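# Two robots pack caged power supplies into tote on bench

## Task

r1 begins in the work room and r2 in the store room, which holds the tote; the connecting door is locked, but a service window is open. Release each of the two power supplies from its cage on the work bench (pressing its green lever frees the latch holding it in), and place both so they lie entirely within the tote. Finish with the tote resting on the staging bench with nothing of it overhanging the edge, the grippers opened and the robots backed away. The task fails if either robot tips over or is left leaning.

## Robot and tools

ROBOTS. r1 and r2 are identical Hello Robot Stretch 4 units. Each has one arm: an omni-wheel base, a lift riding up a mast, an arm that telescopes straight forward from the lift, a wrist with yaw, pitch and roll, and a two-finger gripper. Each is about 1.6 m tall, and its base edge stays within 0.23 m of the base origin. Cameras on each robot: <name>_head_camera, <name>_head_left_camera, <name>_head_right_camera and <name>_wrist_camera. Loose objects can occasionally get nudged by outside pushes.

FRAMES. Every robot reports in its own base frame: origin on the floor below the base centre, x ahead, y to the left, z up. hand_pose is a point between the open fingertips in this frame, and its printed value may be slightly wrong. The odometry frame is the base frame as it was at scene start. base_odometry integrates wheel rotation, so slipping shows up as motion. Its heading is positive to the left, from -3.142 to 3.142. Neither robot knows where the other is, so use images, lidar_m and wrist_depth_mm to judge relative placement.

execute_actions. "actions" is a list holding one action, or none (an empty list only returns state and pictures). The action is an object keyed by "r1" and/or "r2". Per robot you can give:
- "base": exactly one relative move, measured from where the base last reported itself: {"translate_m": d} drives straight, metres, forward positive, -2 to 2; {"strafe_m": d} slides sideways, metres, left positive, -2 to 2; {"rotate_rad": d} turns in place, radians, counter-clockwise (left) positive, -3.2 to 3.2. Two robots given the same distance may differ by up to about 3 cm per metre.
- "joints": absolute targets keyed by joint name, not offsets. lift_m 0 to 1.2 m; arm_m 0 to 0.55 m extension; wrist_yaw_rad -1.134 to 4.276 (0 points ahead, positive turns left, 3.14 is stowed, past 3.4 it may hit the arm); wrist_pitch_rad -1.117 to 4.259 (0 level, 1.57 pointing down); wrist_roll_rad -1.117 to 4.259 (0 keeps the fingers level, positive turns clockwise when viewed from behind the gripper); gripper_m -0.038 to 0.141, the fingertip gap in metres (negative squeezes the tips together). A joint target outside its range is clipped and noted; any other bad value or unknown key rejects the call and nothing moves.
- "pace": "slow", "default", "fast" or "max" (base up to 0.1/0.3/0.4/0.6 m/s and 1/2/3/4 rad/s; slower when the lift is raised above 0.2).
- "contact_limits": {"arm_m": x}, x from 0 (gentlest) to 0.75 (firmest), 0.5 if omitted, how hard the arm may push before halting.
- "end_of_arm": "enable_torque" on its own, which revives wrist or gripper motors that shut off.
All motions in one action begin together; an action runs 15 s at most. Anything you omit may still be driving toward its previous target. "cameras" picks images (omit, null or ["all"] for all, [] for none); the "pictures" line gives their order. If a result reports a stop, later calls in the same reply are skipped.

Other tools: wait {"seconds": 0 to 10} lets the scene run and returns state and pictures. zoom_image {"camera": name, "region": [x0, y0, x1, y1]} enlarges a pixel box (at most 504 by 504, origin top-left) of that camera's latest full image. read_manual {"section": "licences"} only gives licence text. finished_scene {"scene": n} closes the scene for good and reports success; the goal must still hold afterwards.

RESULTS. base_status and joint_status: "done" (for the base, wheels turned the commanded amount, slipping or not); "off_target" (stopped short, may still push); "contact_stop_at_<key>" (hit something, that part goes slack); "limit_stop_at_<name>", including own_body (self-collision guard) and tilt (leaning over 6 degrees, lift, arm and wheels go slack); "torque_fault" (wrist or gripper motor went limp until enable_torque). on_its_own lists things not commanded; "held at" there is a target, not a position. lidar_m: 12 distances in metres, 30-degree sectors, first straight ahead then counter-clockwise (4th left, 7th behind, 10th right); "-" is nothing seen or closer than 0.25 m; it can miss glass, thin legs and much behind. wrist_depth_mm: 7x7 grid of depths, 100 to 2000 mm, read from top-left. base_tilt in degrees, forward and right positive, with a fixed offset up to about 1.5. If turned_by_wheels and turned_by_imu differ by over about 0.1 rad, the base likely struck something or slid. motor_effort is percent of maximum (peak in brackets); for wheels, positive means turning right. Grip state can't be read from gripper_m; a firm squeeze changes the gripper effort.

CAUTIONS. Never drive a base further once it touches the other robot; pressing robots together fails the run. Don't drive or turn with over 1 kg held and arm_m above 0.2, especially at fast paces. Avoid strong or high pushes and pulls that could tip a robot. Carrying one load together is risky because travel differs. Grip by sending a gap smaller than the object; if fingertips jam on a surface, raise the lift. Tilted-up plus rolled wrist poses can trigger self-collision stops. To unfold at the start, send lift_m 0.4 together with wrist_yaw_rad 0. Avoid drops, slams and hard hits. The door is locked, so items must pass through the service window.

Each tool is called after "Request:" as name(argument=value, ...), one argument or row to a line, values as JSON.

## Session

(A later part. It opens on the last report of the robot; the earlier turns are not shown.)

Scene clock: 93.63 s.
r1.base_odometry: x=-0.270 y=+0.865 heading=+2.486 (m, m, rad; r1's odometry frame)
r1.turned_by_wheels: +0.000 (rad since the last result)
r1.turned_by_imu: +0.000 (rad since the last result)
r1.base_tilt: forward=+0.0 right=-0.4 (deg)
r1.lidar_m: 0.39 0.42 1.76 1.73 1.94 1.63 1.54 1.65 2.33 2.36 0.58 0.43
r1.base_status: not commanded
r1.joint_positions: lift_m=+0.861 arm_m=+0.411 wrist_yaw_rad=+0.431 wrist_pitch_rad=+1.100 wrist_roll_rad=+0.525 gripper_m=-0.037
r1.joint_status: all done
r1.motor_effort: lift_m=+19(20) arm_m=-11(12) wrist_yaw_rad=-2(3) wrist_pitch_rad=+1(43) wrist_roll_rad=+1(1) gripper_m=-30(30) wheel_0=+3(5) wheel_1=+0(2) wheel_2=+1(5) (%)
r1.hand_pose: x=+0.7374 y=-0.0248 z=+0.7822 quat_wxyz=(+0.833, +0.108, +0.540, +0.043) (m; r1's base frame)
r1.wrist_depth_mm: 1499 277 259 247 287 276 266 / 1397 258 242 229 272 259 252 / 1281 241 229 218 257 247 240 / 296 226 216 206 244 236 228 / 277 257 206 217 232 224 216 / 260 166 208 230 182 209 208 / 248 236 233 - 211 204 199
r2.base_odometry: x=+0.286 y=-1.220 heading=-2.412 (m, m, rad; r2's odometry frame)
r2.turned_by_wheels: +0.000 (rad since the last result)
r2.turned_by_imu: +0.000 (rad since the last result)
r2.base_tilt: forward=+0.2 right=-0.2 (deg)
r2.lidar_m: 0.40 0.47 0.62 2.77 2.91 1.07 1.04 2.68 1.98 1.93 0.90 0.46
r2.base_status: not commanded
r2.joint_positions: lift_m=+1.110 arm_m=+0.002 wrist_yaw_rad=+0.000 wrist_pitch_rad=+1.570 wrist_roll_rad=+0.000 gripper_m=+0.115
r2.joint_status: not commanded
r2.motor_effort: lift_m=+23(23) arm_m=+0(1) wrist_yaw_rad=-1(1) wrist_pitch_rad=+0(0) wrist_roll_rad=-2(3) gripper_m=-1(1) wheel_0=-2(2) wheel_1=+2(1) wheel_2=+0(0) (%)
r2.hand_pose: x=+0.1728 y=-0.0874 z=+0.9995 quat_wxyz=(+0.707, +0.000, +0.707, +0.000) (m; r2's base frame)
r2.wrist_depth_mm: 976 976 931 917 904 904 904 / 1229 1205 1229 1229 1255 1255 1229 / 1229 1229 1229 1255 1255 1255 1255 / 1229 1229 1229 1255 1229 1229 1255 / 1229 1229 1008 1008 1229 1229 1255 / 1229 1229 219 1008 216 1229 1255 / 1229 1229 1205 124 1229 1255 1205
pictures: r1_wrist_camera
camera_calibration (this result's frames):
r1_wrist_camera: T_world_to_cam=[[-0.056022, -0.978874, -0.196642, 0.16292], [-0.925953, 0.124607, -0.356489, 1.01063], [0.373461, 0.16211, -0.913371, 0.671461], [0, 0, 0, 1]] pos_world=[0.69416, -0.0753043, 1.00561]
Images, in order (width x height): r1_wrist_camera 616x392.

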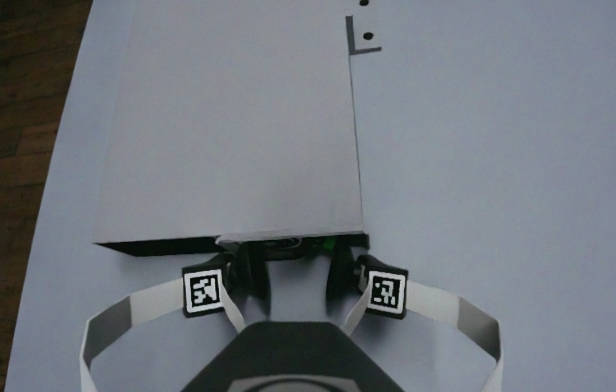

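Request:
execute_actions(
  actions=[
    {"r1":{"joints":{"gripper_m":0.03,"lift_m":0.875,"arm_m":0.405}}},
  ],
  cameras=[],
)

Request:
execute_actions(
  actions=[
    {"r1":{"base":{"strafe_m":0.009},"joints":{"gripper_m":0.068,"arm_m":0.24},"pace":"fast"}},
  ],
  cameras=[],
)

Request:
execute_actions(
  actions=[
    {"r1":{"joints":{"wrist_pitch_rad":0.3,"wrist_yaw_rad":0.165,"wrist_roll_rad":0.35,"lift_m":0.716},"pace":"fast"}},
  ],
  cameras=[],
)

Request:
execute_actions(
  actions=[
    {"r1":{"joints":{"arm_m":0.2665},"contact_limits":{"arm_m":0.3}}},
  ],
  cameras=["r1_wrist_camera"],
)

Request:
zoom_image(
  camera="r1_wrist_camera",
  region=[180, 190, 420, 330],
)

Scene clock: 96.27 s.
r1.base_odometry: x=-0.270 y=+0.865 heading=+2.487 (m, m, rad; r1's odometry frame)
r1.turned_by_wheels: +0.000 (rad since the last result)
r1.turned_by_imu: +0.001 (rad since the last result)
r1.base_tilt: forward=+0.0 right=-0.3 (deg)
r1.lidar_m: 0.41 0.41 1.72 1.72 1.95 1.62 1.55 1.64 2.32 2.39 0.57 0.44
r1.base_status: not commanded
r1.joint_positions: lift_m=+0.875 arm_m=+0.406 wrist_yaw_rad=+0.431 wrist_pitch_rad=+1.103 wrist_roll_rad=+0.525 gripper_m=+0.030
r1.joint_status: all done
r1.motor_effort: lift_m=+22(27) arm_m=-5(13) wrist_yaw_rad=-4(28) wrist_pitch_rad=-9(20) wrist_roll_rad=+0(5) gripper_m=-3(29) wheel_0=+5(14) wheel_1=+2(6) wheel_2=+1(6) (%)
r1.hand_pose: x=+0.7315 y=-0.0250 z=+0.7955 quat_wxyz=(+0.833, +0.108, +0.542, +0.043) (m; r1's base frame)
r1.wrist_depth_mm: 1499 359 279 264 303 290 279 / 1397 332 260 248 290 277 265 / 1308 260 245 235 272 262 253 / 1229 244 231 221 256 250 241 / 296 276 227 219 247 237 229 / 279 266 193 236 229 226 220 / 262 250 247 - 223 215 211
r2.base_odometry: x=+0.286 y=-1.220 heading=-2.412 (m, m, rad; r2's odometry frame)
r2.turned_by_wheels: +0.000 (rad since the last result)
r2.turned_by_imu: +0.001 (rad since the last result)
r2.base_tilt: forward=+0.1 right=-0.2 (deg)
r2.lidar_m: 0.41 0.45 0.66 2.78 2.94 1.07 1.01 2.69 1.99 1.95 0.92 0.45
r2.base_status: not commanded
r2.joint_positions: lift_m=+1.110 arm_m=+0.002 wrist_yaw_rad=+0.000 wrist_pitch_rad=+1.570 wrist_roll_rad=+0.000 gripper_m=+0.115
r2.joint_status: not commanded
r2.motor_effort: lift_m=+23(23) arm_m=+0(1) wrist_yaw_rad=-2(1) wrist_pitch_rad=+0(0) wrist_roll_rad=-2(3) gripper_m=+1(0) wheel_0=-2(2) wheel_1=+2(2) wheel_2=+0(0) (%)
r2.hand_pose: x=+0.1728 y=-0.0874 z=+0.9995 quat_wxyz=(+0.707, +0.000, +0.707, +0.000) (m; r2's base frame)
r2.wrist_depth_mm: 960 960 931 917 904 904 891 / 1229 1229 1229 1229 1229 1229 1229 / 1205 1229 1255 1255 1255 1255 1229 / 1182 1205 1229 1229 1229 1229 1281 / 1229 1205 1008 1008 1229 1255 1255 / 1229 1205 218 1025 216 1229 1255 / 1205 1205 1205 124 1229 1229 1255
pictures: none
No camera images: the call's "cameras" was empty. Leave "cameras" out to get every camera's image.

Scene clock: 97.60 s.
r1.base_odometry: x=-0.275 y=+0.858 heading=+2.487 (m, m, rad; r1's odometry frame)
r1.turned_by_wheels: +0.000 (rad since the last result)
r1.turned_by_imu: +0.000 (rad since the last result)
r1.base_tilt: forward=+0.0 right=-0.3 (deg)
r1.lidar_m: 0.39 0.44 1.75 1.71 1.95 1.63 1.56 1.65 2.34 2.38 0.59 0.43
r1.base_status: done
r1.joint_positions: lift_m=+0.875 arm_m=+0.242 wrist_yaw_rad=+0.430 wrist_pitch_rad=+1.100 wrist_roll_rad=+0.525 gripper_m=+0.068
r1.joint_status: all done
r1.motor_effort: lift_m=+23(23) arm_m=-9(10) wrist_yaw_rad=-1(5) wrist_pitch_rad=-3(9) wrist_roll_rad=+1(1) gripper_m=-1(0) wheel_0=-1(7) wheel_1=+0(10) wheel_2=+0(2) (%)
r1.hand_pose: x=+0.5678 y=-0.0249 z=+0.7958 quat_wxyz=(+0.833, +0.108, +0.540, +0.043) (m; r1's base frame)
r1.wrist_depth_mm: 1499 364 296 282 309 293 283 / 1397 340 320 304 293 279 270 / 1336 317 301 289 274 264 255 / 1255 300 286 274 260 249 243 / 732 282 270 259 244 239 233 / 279 266 251 245 232 229 221 / 265 253 248 - 226 216 212
r2.base_odometry: x=+0.286 y=-1.220 heading=-2.412 (m, m, rad; r2's odometry frame)
r2.turned_by_wheels: +0.000 (rad since the last result)
r2.turned_by_imu: +0.000 (rad since the last result)
r2.base_tilt: forward=+0.2 right=-0.2 (deg)
r2.lidar_m: 0.42 0.44 0.64 2.76 2.92 1.06 1.03 2.69 1.97 1.95 0.93 0.44
r2.base_status: not commanded
r2.joint_positions: lift_m=+1.110 arm_m=+0.002 wrist_yaw_rad=+0.000 wrist_pitch_rad=+1.570 wrist_roll_rad=+0.000 gripper_m=+0.115
r2.joint_status: not commanded
r2.motor_effort: lift_m=+23(23) arm_m=+0(1) wrist_yaw_rad=-1(2) wrist_pitch_rad=+0(1) wrist_roll_rad=-2(0) gripper_m=-1(1) wheel_0=-2(2) wheel_1=+2(2) wheel_2=+0(0) (%)
r2.hand_pose: x=+0.1728 y=-0.0874 z=+0.9995 quat_wxyz=(+0.707, +0.000, +0.707, +0.000) (m; r2's base frame)
r2.wrist_depth_mm: 976 946 917 917 904 904 891 / 1255 1255 1229 1229 1229 1255 1229 / 1205 1229 1229 1229 1255 1255 1255 / 1205 1229 1229 1229 1229 1255 1255 / 1229 1229 1025 1025 1229 1229 1229 / 1229 1205 219 1008 215 1255 1255 / 1205 1229 1182 124 1205 1255 1255
pictures: none
No camera images: the call's "cameras" was empty. Leave "cameras" out to get every camera's image.

Scene clock: 99.00 s.
r1.base_odometry: x=-0.275 y=+0.858 heading=+2.487 (m, m, rad; r1's odometry frame)
r1.turned_by_wheels: +0.000 (rad since the last result)
r1.turned_by_imu: +0.000 (rad since the last result)
r1.base_tilt: forward=-0.1 right=-0.4 (deg)
r1.lidar_m: 0.40 0.44 1.77 1.70 1.95 1.62 1.56 1.63 2.34 2.39 0.58 0.43
r1.base_status: not commanded
r1.joint_positions: lift_m=+0.716 arm_m=+0.242 wrist_yaw_rad=+0.165 wrist_pitch_rad=+0.303 wrist_roll_rad=+0.350 gripper_m=+0.068
r1.joint_status: all done
r1.motor_effort: lift_m=+18(21) arm_m=-9(9) wrist_yaw_rad=-2(6) wrist_pitch_rad=-8(12) wrist_roll_rad=-1(4) gripper_m=-1(3) wheel_0=-1(1) wheel_1=+1(0) wheel_2=+0(0) (%)
r1.hand_pose: x=+0.6984 y=-0.0409 z=+0.8085 quat_wxyz=(+0.972, +0.159, +0.162, +0.054) (m; r1's base frame)
r1.wrist_depth_mm: - - - - - - - / - - - - - - 530 / - - - 473 504 415 359 / - - 366 303 355 306 276 / - - 286 278 258 246 227 / - 303 253 241 204 202 187 / 281 246 238 - 189 170 -
r2.base_odometry: x=+0.286 y=-1.220 heading=-2.412 (m, m, rad; r2's odometry frame)
r2.turned_by_wheels: +0.000 (rad since the last result)
r2.turned_by_imu: +0.000 (rad since the last result)
r2.base_tilt: forward=+0.1 right=-0.2 (deg)
r2.lidar_m: 0.43 0.44 0.67 2.76 2.95 1.07 1.06 2.69 1.99 1.94 0.92 0.43
r2.base_status: not commanded
r2.joint_positions: lift_m=+1.110 arm_m=+0.002 wrist_yaw_rad=+0.000 wrist_pitch_rad=+1.570 wrist_roll_rad=+0.000 gripper_m=+0.115
r2.joint_status: not commanded
r2.motor_effort: lift_m=+23(23) arm_m=+0(0) wrist_yaw_rad=-2(1) wrist_pitch_rad=-1(1) wrist_roll_rad=-3(1) gripper_m=-1(1) wheel_0=-2(2) wheel_1=+2(2) wheel_2=+0(0) (%)
r2.hand_pose: x=+0.1728 y=-0.0874 z=+0.9995 quat_wxyz=(+0.707, +0.000, +0.707, +0.000) (m; r2's base frame)
r2.wrist_depth_mm: 976 946 931 917 904 904 904 / 1229 1255 1255 1229 1255 1255 1255 / 1229 1229 1255 1255 1255 1255 1255 / 1229 1229 1205 1229 1229 1255 1255 / 1205 1229 1008 1025 1229 1229 1229 / 1205 1205 220 1008 216 1229 1255 / 1205 1205 1205 124 1229 1255 1255
pictures: none
No camera images: the call's "cameras" was empty. Leave "cameras" out to get every camera's image.

Scene clock: 99.80 s.
r1.base_odometry: x=-0.275 y=+0.858 heading=+2.487 (m, m, rad; r1's odometry frame)
r1.turned_by_wheels: +0.000 (rad since the last result)
r1.turned_by_imu: +0.000 (rad since the last result)
r1.base_tilt: forward=+0.0 right=-0.4 (deg)
r1.lidar_m: 0.39 0.43 1.73 1.70 1.92 1.65 1.56 1.67 2.34 2.38 0.59 0.40
r1.base_status: not commanded
r1.joint_positions: lift_m=+0.716 arm_m=+0.265 wrist_yaw_rad=+0.165 wrist_pitch_rad=+0.302 wrist_roll_rad=+0.350 gripper_m=+0.068
r1.joint_status: all done
r1.motor_effort: lift_m=+17(17) arm_m=+9(10) wrist_yaw_rad=-1(2) wrist_pitch_rad=-7(8) wrist_roll_rad=-2(2) gripper_m=-2(1) wheel_0=-1(1) wheel_1=+0(0) wheel_2=+0(0) (%)
r1.contact_limits: arm_m 0.3
r1.hand_pose: x=+0.7219 y=-0.0410 z=+0.8085 quat_wxyz=(+0.972, +0.159, +0.162, +0.054) (m; r1's base frame)
r1.wrist_depth_mm: - - - - - - - / - - - - - - 535 / - - - 473 504 413 362 / - - 366 300 355 307 276 / - - 264 255 257 244 228 / - 294 252 242 204 202 189 / 282 248 236 - 189 169 -
r2.base_odometry: x=+0.286 y=-1.220 heading=-2.412 (m, m, rad; r2's odometry frame)
r2.turned_by_wheels: +0.000 (rad since the last result)
r2.turned_by_imu: +0.000 (rad since the last result)
r2.base_tilt: forward=+0.1 right=-0.2 (deg)
r2.lidar_m: 0.43 0.43 0.64 2.78 2.91 1.06 1.05 2.70 2.01 1.95 0.91 0.46
r2.base_status: not commanded
r2.joint_positions: lift_m=+1.110 arm_m=+0.002 wrist_yaw_rad=+0.000 wrist_pitch_rad=+1.570 wrist_roll_rad=+0.000 gripper_m=+0.115
r2.joint_status: not commanded
r2.motor_effort: lift_m=+23(23) arm_m=+0(1) wrist_yaw_rad=-1(1) wrist_pitch_rad=-1(1) wrist_roll_rad=-2(4) gripper_m=-1(2) wheel_0=-2(2) wheel_1=+2(2) wheel_2=+0(0) (%)
r2.hand_pose: x=+0.1728 y=-0.0874 z=+0.9995 quat_wxyz=(+0.707, +0.000, +0.707, +0.000) (m; r2's base frame)
r2.wrist_depth_mm: 946 946 931 917 904 904 891 / 1229 1229 1255 1229 1229 1255 1229 / 1205 1255 1229 1229 1255 1255 1229 / 1205 1229 1229 1255 1229 1229 1229 / 1229 1205 1008 1008 1229 1255 1229 / 1205 1205 219 1025 215 1229 1229 / 1205 1205 1205 124 1229 1255 1255
pictures: r1_wrist_camera
camera_calibration (this result's frames):
r1_wrist_camera: T_world_to_cam=[[0.0228248, -0.948724, -0.315279, 0.191581], [-0.370413, 0.284892, -0.884099, 1.03975], [0.928587, 0.136963, -0.344917, -0.15746], [0, 0, 0, 1]] pos_world=[0.52698, -0.092893, 0.925335]
Images, in order (width x height): r1_wrist_camera 616x392.

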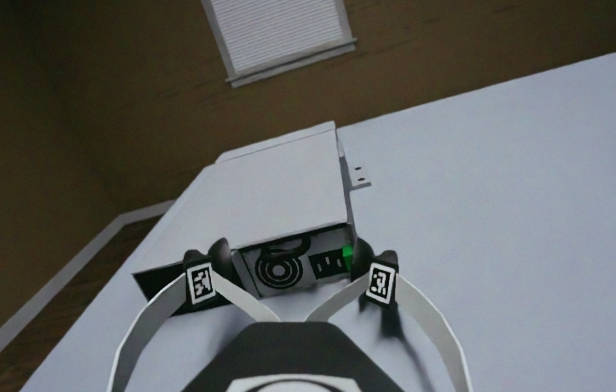

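Region (180, 190, 420, 330) of r1_wrist_camera's 616x392 image, scaled by 2.100; it fills the top 294 rows of this view, and the rest is white.

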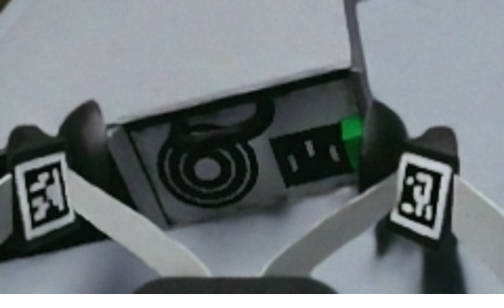

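Request:
execute_actions(
  actions=[
    {"r1":{"base":{"strafe_m":-0.004},"joints":{"arm_m":0.269,"gripper_m":0.035}}},
  ],
  cameras=[],
)

Request:
execute_actions(
  actions=[
    {"r1":{"joints":{"arm_m":0.283,"gripper_m":0.032},"pace":"slow","contact_limits":{"arm_m":0.35}}},
  ],
  cameras=["r1_wrist_camera"],
)

Request:
zoom_image(
  camera="r1_wrist_camera",
  region=[180, 190, 420, 330],
)

Scene clock: 101.10 s.
r1.base_odometry: x=-0.273 y=+0.861 heading=+2.486 (m, m, rad; r1's odometry frame)
r1.turned_by_wheels: +0.000 (rad since the last result)
r1.turned_by_imu: +0.000 (rad since the last result)
r1.base_tilt: forward=+0.1 right=-0.4 (deg)
r1.lidar_m: 0.39 0.44 1.74 1.72 1.94 1.64 1.54 1.63 2.32 2.38 0.57 0.42
r1.base_status: done
r1.joint_positions: lift_m=+0.716 arm_m=+0.267 wrist_yaw_rad=+0.162 wrist_pitch_rad=+0.304 wrist_roll_rad=+0.350 gripper_m=+0.035
r1.joint_status: all done
r1.motor_effort: lift_m=+17(18) arm_m=+9(7) wrist_yaw_rad=+7(13) wrist_pitch_rad=-12(11) wrist_roll_rad=-2(3) gripper_m=-7(7) wheel_0=-2(2) wheel_1=-2(0) wheel_2=-2(2) (%)
r1.hand_pose: x=+0.7241 y=-0.0418 z=+0.8081 quat_wxyz=(+0.972, +0.160, +0.162, +0.053) (m; r1's base frame)
r1.wrist_depth_mm: - - - - - - - / - - - - - - 530 / - - - 488 496 404 359 / - - 357 309 351 303 274 / - 439 258 250 267 243 224 / - 296 195 236 195 201 187 / 274 240 234 - 188 168 -
r2.base_odometry: x=+0.286 y=-1.220 heading=-2.412 (m, m, rad; r2's odometry frame)
r2.turned_by_wheels: +0.000 (rad since the last result)
r2.turned_by_imu: +0.000 (rad since the last result)
r2.base_tilt: forward=+0.1 right=-0.2 (deg)
r2.lidar_m: 0.41 0.46 0.67 2.78 2.95 1.07 1.06 2.67 2.01 1.94 0.88 0.46
r2.base_status: not commanded
r2.joint_positions: lift_m=+1.110 arm_m=+0.002 wrist_yaw_rad=+0.000 wrist_pitch_rad=+1.570 wrist_roll_rad=+0.000 gripper_m=+0.115
r2.joint_status: not commanded
r2.motor_effort: lift_m=+23(23) arm_m=+0(0) wrist_yaw_rad=-2(1) wrist_pitch_rad=-1(0) wrist_roll_rad=-1(1) gripper_m=-1(2) wheel_0=-2(2) wheel_1=+2(2) wheel_2=+0(0) (%)
r2.hand_pose: x=+0.1728 y=-0.0874 z=+0.9995 quat_wxyz=(+0.707, +0.000, +0.707, +0.000) (m; r2's base frame)
r2.wrist_depth_mm: 960 960 917 917 917 904 891 / 1205 1229 1229 1229 1229 1255 1255 / 1229 1229 1229 1229 1229 1229 1255 / 1229 1229 1229 1255 1255 1255 1255 / 1229 1205 991 1008 1255 1229 1255 / 1229 1205 219 1008 215 1229 1281 / 1229 1205 1229 124 1229 1255 1229
pictures: none
No camera images: the call's "cameras" was empty. Leave "cameras" out to get every camera's image.

Scene clock: 102.13 s.
r1.base_odometry: x=-0.273 y=+0.861 heading=+2.486 (m, m, rad; r1's odometry frame)
r1.turned_by_wheels: +0.000 (rad since the last result)
r1.turned_by_imu: +0.000 (rad since the last result)
r1.base_tilt: forward=-0.1 right=-0.4 (deg)
r1.lidar_m: 0.40 0.43 1.77 1.70 1.91 1.64 1.57 1.66 2.32 2.38 0.58 0.41
r1.base_status: not commanded
r1.joint_positions: lift_m=+0.716 arm_m=+0.280 wrist_yaw_rad=+0.160 wrist_pitch_rad=+0.308 wrist_roll_rad=+0.350 gripper_m=+0.032
r1.joint_status: all done
r1.on_its_own: wrist_pitch_rad is at rest, and its effort (-24) is outside its rest range (-23 to +23)
r1.motor_effort: lift_m=+17(17) arm_m=+18(14) wrist_yaw_rad=+12(12) wrist_pitch_rad=-24(24) wrist_roll_rad=-2(0) gripper_m=-7(7) wheel_0=+2(2) wheel_1=+2(2) wheel_2=-9(9) (%)
r1.contact_limits: arm_m 0.35
r1.hand_pose: x=+0.7360 y=-0.0424 z=+0.8070 quat_wxyz=(+0.972, +0.159, +0.164, +0.051) (m; r1's base frame)
r1.wrist_depth_mm: - - - - - - - / - - - - - - 512 / - - - 473 488 399 355 / - - 355 303 349 301 273 / - 413 250 239 266 239 222 / - 271 207 236 195 198 187 / 273 243 233 - 187 168 -
r2.base_odometry: x=+0.286 y=-1.220 heading=-2.412 (m, m, rad; r2's odometry frame)
r2.turned_by_wheels: +0.000 (rad since the last result)
r2.turned_by_imu: +0.000 (rad since the last result)
r2.base_tilt: forward=+0.1 right=-0.2 (deg)
r2.lidar_m: 0.41 0.48 0.62 2.77 2.94 1.07 1.04 2.69 2.00 1.95 0.91 0.44
r2.base_status: not commanded
r2.joint_positions: lift_m=+1.110 arm_m=+0.002 wrist_yaw_rad=+0.000 wrist_pitch_rad=+1.570 wrist_roll_rad=+0.000 gripper_m=+0.115
r2.joint_status: not commanded
r2.motor_effort: lift_m=+23(23) arm_m=+0(1) wrist_yaw_rad=-1(2) wrist_pitch_rad=-1(0) wrist_roll_rad=-1(1) gripper_m=-1(0) wheel_0=-2(2) wheel_1=+2(2) wheel_2=-1(0) (%)
r2.hand_pose: x=+0.1728 y=-0.0874 z=+0.9995 quat_wxyz=(+0.707, +0.000, +0.707, +0.000) (m; r2's base frame)
r2.wrist_depth_mm: 960 946 917 917 891 917 891 / 1229 1229 1229 1229 1229 1255 1229 / 1205 1229 1229 1229 1255 1229 1281 / 1229 1229 1255 1229 1229 1229 1229 / 1229 1229 1008 1025 1229 1255 1255 / 1182 1229 220 1025 216 1229 1229 / 1205 1205 1229 124 1205 1229 1255
pictures: r1_wrist_camera
camera_calibration (this result's frames):
r1_wrist_camera: T_world_to_cam=[[0.0166723, -0.949176, -0.314304, 0.193134], [-0.373755, 0.285643, -0.882448, 1.04526], [0.927378, 0.132185, -0.349997, -0.166158], [0, 0, 0, 1]] pos_world=[0.541542, -0.0932889, 0.924934]
Images, in order (width x height): r1_wrist_camera 616x392.

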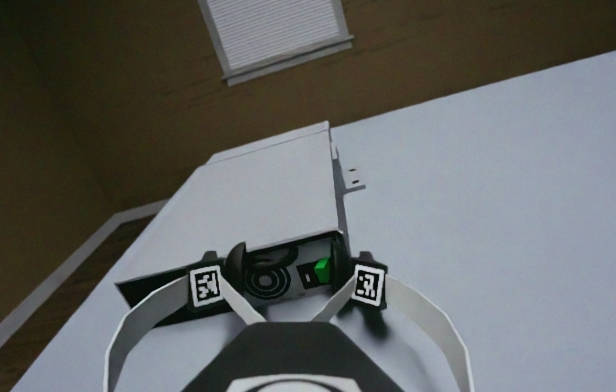

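Region (180, 190, 420, 330) of r1_wrist_camera's 616x392 image, scaled by 2.100; it fills the top 294 rows of this view, and the rest is white.

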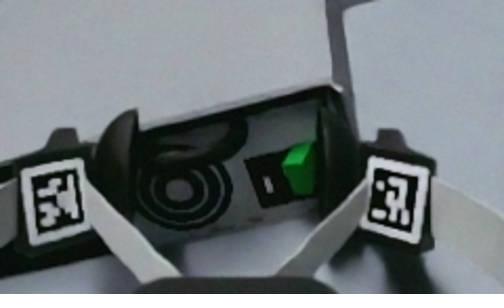

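Request:
execute_actions(
  actions=[
    {"r1":{"joints":{"arm_m":0.288,"gripper_m":0.009,"lift_m":0.7135},"contact_limits":{"arm_m":0.4},"pace":"slow"}},
  ],
  cameras=[],
)

Request:
execute_actions(
  actions=[
    {"r1":{"joints":{"arm_m":0.2935,"gripper_m":-0.015,"lift_m":0.7115},"contact_limits":{"arm_m":0.4},"pace":"slow"}},
  ],
  cameras=[],
)

Request:
execute_actions(
  actions=[
    {"r1":{"joints":{"arm_m":0.299,"gripper_m":-0.038,"lift_m":0.7095},"contact_limits":{"arm_m":0.4},"pace":"slow"}},
  ],
  cameras=["r1_wrist_camera"],
)

Request:
zoom_image(
  camera="r1_wrist_camera",
  region=[150, 190, 420, 330],
)

Scene clock: 103.60 s.
r1.base_odometry: x=-0.273 y=+0.861 heading=+2.486 (m, m, rad; r1's odometry frame)
r1.turned_by_wheels: -0.001 (rad since the last result)
r1.turned_by_imu: +0.009 (rad since the last result)
r1.base_tilt: forward=-0.1 right=-0.3 (deg)
r1.lidar_m: 0.41 0.41 1.74 1.67 1.94 1.62 1.54 1.65 2.32 2.39 0.58 0.42
r1.base_status: not commanded
r1.joint_positions: lift_m=+0.714 arm_m=+0.285 wrist_yaw_rad=+0.154 wrist_pitch_rad=+0.307 wrist_roll_rad=+0.350 gripper_m=+0.009
r1.joint_status: all done
r1.on_its_own: wrist_yaw_rad is at rest, and its effort (+31) is outside its rest range (-13 to +13)
r1.motor_effort: lift_m=+14(18) arm_m=+17(20) wrist_yaw_rad=+31(37) wrist_pitch_rad=-22(24) wrist_roll_rad=-1(1) gripper_m=-15(15) wheel_0=+1(2) wheel_1=+1(4) wheel_2=-15(16) (%)
r1.contact_limits: arm_m 0.4
r1.hand_pose: x=+0.7409 y=-0.0442 z=+0.8050 quat_wxyz=(+0.972, +0.160, +0.163, +0.048) (m; r1's base frame)
r1.wrist_depth_mm: - - - - - - - / - - - - - - 517 / - - - 462 492 402 353 / - - 347 294 345 301 270 / - 433 249 236 264 238 220 / - 263 205 239 190 195 185 / 268 240 232 - 186 168 -
r2.base_odometry: x=+0.286 y=-1.220 heading=-2.412 (m, m, rad; r2's odometry frame)
r2.turned_by_wheels: +0.000 (rad since the last result)
r2.turned_by_imu: +0.000 (rad since the last result)
r2.base_tilt: forward=+0.1 right=-0.1 (deg)
r2.lidar_m: 0.42 0.45 0.66 2.78 2.92 1.08 1.07 2.66 2.01 1.93 0.91 0.47
r2.base_status: not commanded
r2.joint_positions: lift_m=+1.110 arm_m=+0.002 wrist_yaw_rad=+0.000 wrist_pitch_rad=+1.570 wrist_roll_rad=+0.000 gripper_m=+0.115
r2.joint_status: not commanded
r2.motor_effort: lift_m=+23(23) arm_m=-1(0) wrist_yaw_rad=-1(1) wrist_pitch_rad=-1(1) wrist_roll_rad=-2(1) gripper_m=+0(1) wheel_0=-2(2) wheel_1=+1(2) wheel_2=+0(0) (%)
r2.hand_pose: x=+0.1728 y=-0.0874 z=+0.9995 quat_wxyz=(+0.707, +0.000, +0.707, +0.000) (m; r2's base frame)
r2.wrist_depth_mm: 976 946 931 917 904 904 891 / 1229 1229 1229 1229 1255 1255 1229 / 1229 1229 1229 1229 1229 1255 1255 / 1205 1229 1229 1255 1255 1255 1229 / 1205 1255 1008 1008 1229 1255 1255 / 1205 1205 219 1008 215 1255 1229 / 1229 1205 1205 124 1205 1229 1255
pictures: none
No camera images: the call's "cameras" was empty. Leave "cameras" out to get every camera's image.

Scene clock: 104.77 s.
r1.base_odometry: x=-0.273 y=+0.861 heading=+2.486 (m, m, rad; r1's odometry frame)
r1.turned_by_wheels: +0.000 (rad since the last result)
r1.turned_by_imu: +0.000 (rad since the last result)
r1.base_tilt: forward=-0.1 right=-0.3 (deg)
r1.lidar_m: 0.37 0.42 1.72 1.70 1.98 1.63 1.54 1.67 2.34 2.38 0.56 0.43
r1.base_status: not commanded
r1.joint_positions: lift_m=+0.712 arm_m=+0.290 wrist_yaw_rad=+0.154 wrist_pitch_rad=+0.307 wrist_roll_rad=+0.350 gripper_m=-0.014
r1.joint_status: all done
r1.on_its_own: wrist_yaw_rad is at rest, and its effort (+30) is outside its rest range (-13 to +13)
r1.motor_effort: lift_m=+14(14) arm_m=+18(19) wrist_yaw_rad=+30(34) wrist_pitch_rad=-20(21) wrist_roll_rad=+2(0) gripper_m=-20(20) wheel_0=+1(1) wheel_1=+2(2) wheel_2=-15(15) (%)
r1.contact_limits: arm_m 0.4
r1.hand_pose: x=+0.7464 y=-0.0442 z=+0.8030 quat_wxyz=(+0.972, +0.160, +0.163, +0.048) (m; r1's base frame)
r1.wrist_depth_mm: - - - - - - - / - - - - - - 512 / - - - 455 477 392 349 / - - 345 290 343 297 265 / - 407 242 230 259 236 216 / - 171 197 233 186 187 183 / 266 237 226 - 183 166 -
r2.base_odometry: x=+0.286 y=-1.220 heading=-2.412 (m, m, rad; r2's odometry frame)
r2.turned_by_wheels: +0.000 (rad since the last result)
r2.turned_by_imu: +0.000 (rad since the last result)
r2.base_tilt: forward=+0.1 right=-0.2 (deg)
r2.lidar_m: 0.42 0.46 0.65 2.77 2.92 1.08 1.04 2.67 2.00 1.94 0.91 0.43
r2.base_status: not commanded
r2.joint_positions: lift_m=+1.110 arm_m=+0.002 wrist_yaw_rad=+0.000 wrist_pitch_rad=+1.570 wrist_roll_rad=+0.000 gripper_m=+0.115
r2.joint_status: not commanded
r2.motor_effort: lift_m=+23(23) arm_m=+0(1) wrist_yaw_rad=-1(1) wrist_pitch_rad=+0(0) wrist_roll_rad=-3(3) gripper_m=-1(1) wheel_0=-2(2) wheel_1=+2(2) wheel_2=+0(0) (%)
r2.hand_pose: x=+0.1728 y=-0.0874 z=+0.9995 quat_wxyz=(+0.707, +0.000, +0.707, +0.000) (m; r2's base frame)
r2.wrist_depth_mm: 976 946 931 917 904 904 891 / 1229 1255 1229 1229 1255 1255 1229 / 1205 1229 1229 1229 1229 1255 1255 / 1229 1229 1229 1255 1255 1281 1255 / 1229 1205 1025 1025 1255 1255 1255 / 1205 1229 219 1008 216 1229 1229 / 1205 1205 1205 124 1205 1229 1255
pictures: none
No camera images: the call's "cameras" was empty. Leave "cameras" out to get every camera's image.

Scene clock: 105.83 s.
r1.base_odometry: x=-0.273 y=+0.861 heading=+2.486 (m, m, rad; r1's odometry frame)
r1.turned_by_wheels: +0.000 (rad since the last result)
r1.turned_by_imu: +0.002 (rad since the last result)
r1.base_tilt: forward=-0.1 right=-0.4 (deg)
r1.lidar_m: 0.41 0.43 1.73 1.71 1.96 1.62 1.55 1.65 2.35 2.38 0.57 0.39
r1.base_status: not commanded
r1.joint_positions: lift_m=+0.710 arm_m=+0.296 wrist_yaw_rad=+0.153 wrist_pitch_rad=+0.307 wrist_roll_rad=+0.350 gripper_m=-0.037
r1.joint_status: all done
r1.on_its_own: wrist_yaw_rad is at rest, and its effort (+33) is outside its rest range (-13 to +13)
r1.motor_effort: lift_m=+14(14) arm_m=+17(23) wrist_yaw_rad=+33(34) wrist_pitch_rad=-20(20) wrist_roll_rad=-2(0) gripper_m=-23(24) wheel_0=+1(1) wheel_1=+2(2) wheel_2=-15(15) (%)
r1.contact_limits: arm_m 0.4
r1.hand_pose: x=+0.7519 y=-0.0444 z=+0.8011 quat_wxyz=(+0.972, +0.160, +0.163, +0.048) (m; r1's base frame)
r1.wrist_depth_mm: - - - - - - - / - - - - - - 500 / - - - 442 469 394 345 / - - 338 283 336 293 264 / - 384 239 224 256 233 216 / - 168 200 232 180 181 181 / 260 239 226 - 182 165 -
r2.base_odometry: x=+0.286 y=-1.220 heading=-2.412 (m, m, rad; r2's odometry frame)
r2.turned_by_wheels: +0.000 (rad since the last result)
r2.turned_by_imu: +0.000 (rad since the last result)
r2.base_tilt: forward=+0.1 right=-0.2 (deg)
r2.lidar_m: 0.42 0.47 0.66 2.77 2.93 1.05 1.05 2.70 2.00 1.94 0.89 0.47
r2.base_status: not commanded
r2.joint_positions: lift_m=+1.110 arm_m=+0.002 wrist_yaw_rad=+0.000 wrist_pitch_rad=+1.570 wrist_roll_rad=+0.000 gripper_m=+0.115
r2.joint_status: not commanded
r2.motor_effort: lift_m=+23(23) arm_m=-1(0) wrist_yaw_rad=-1(2) wrist_pitch_rad=+0(1) wrist_roll_rad=+1(3) gripper_m=-1(1) wheel_0=-2(2) wheel_1=+2(2) wheel_2=+0(0) (%)
r2.hand_pose: x=+0.1728 y=-0.0874 z=+0.9995 quat_wxyz=(+0.707, +0.000, +0.707, +0.000) (m; r2's base frame)
r2.wrist_depth_mm: 960 931 946 931 904 904 904 / 1229 1229 1255 1255 1229 1255 1229 / 1229 1255 1229 1229 1255 1255 1281 / 1255 1205 1229 1255 1229 1255 1255 / 1205 1229 1008 1025 1255 1255 1255 / 1205 1229 219 1008 216 1255 1229 / 1205 1205 1205 124 1255 1255 1255
pictures: r1_wrist_camera
camera_calibration (this result's frames):
r1_wrist_camera: T_world_to_cam=[[0.0103611, -0.949214, -0.314459, 0.193998], [-0.370641, 0.28843, -0.882855, 1.04469], [0.928718, 0.125699, -0.348829, -0.184894], [0, 0, 0, 1]] pos_world=[0.55691, -0.0939333, 0.918818]
Images, in order (width x height): r1_wrist_camera 616x392.

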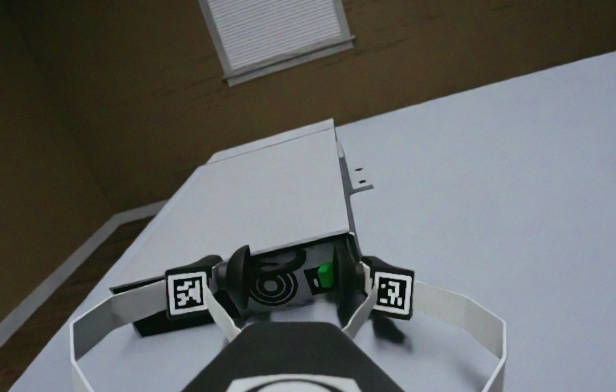

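Region (150, 190, 420, 330) of r1_wrist_camera's 616x392 image, scaled by 1.867; it fills the top 261 rows of this view, and the rest is white.

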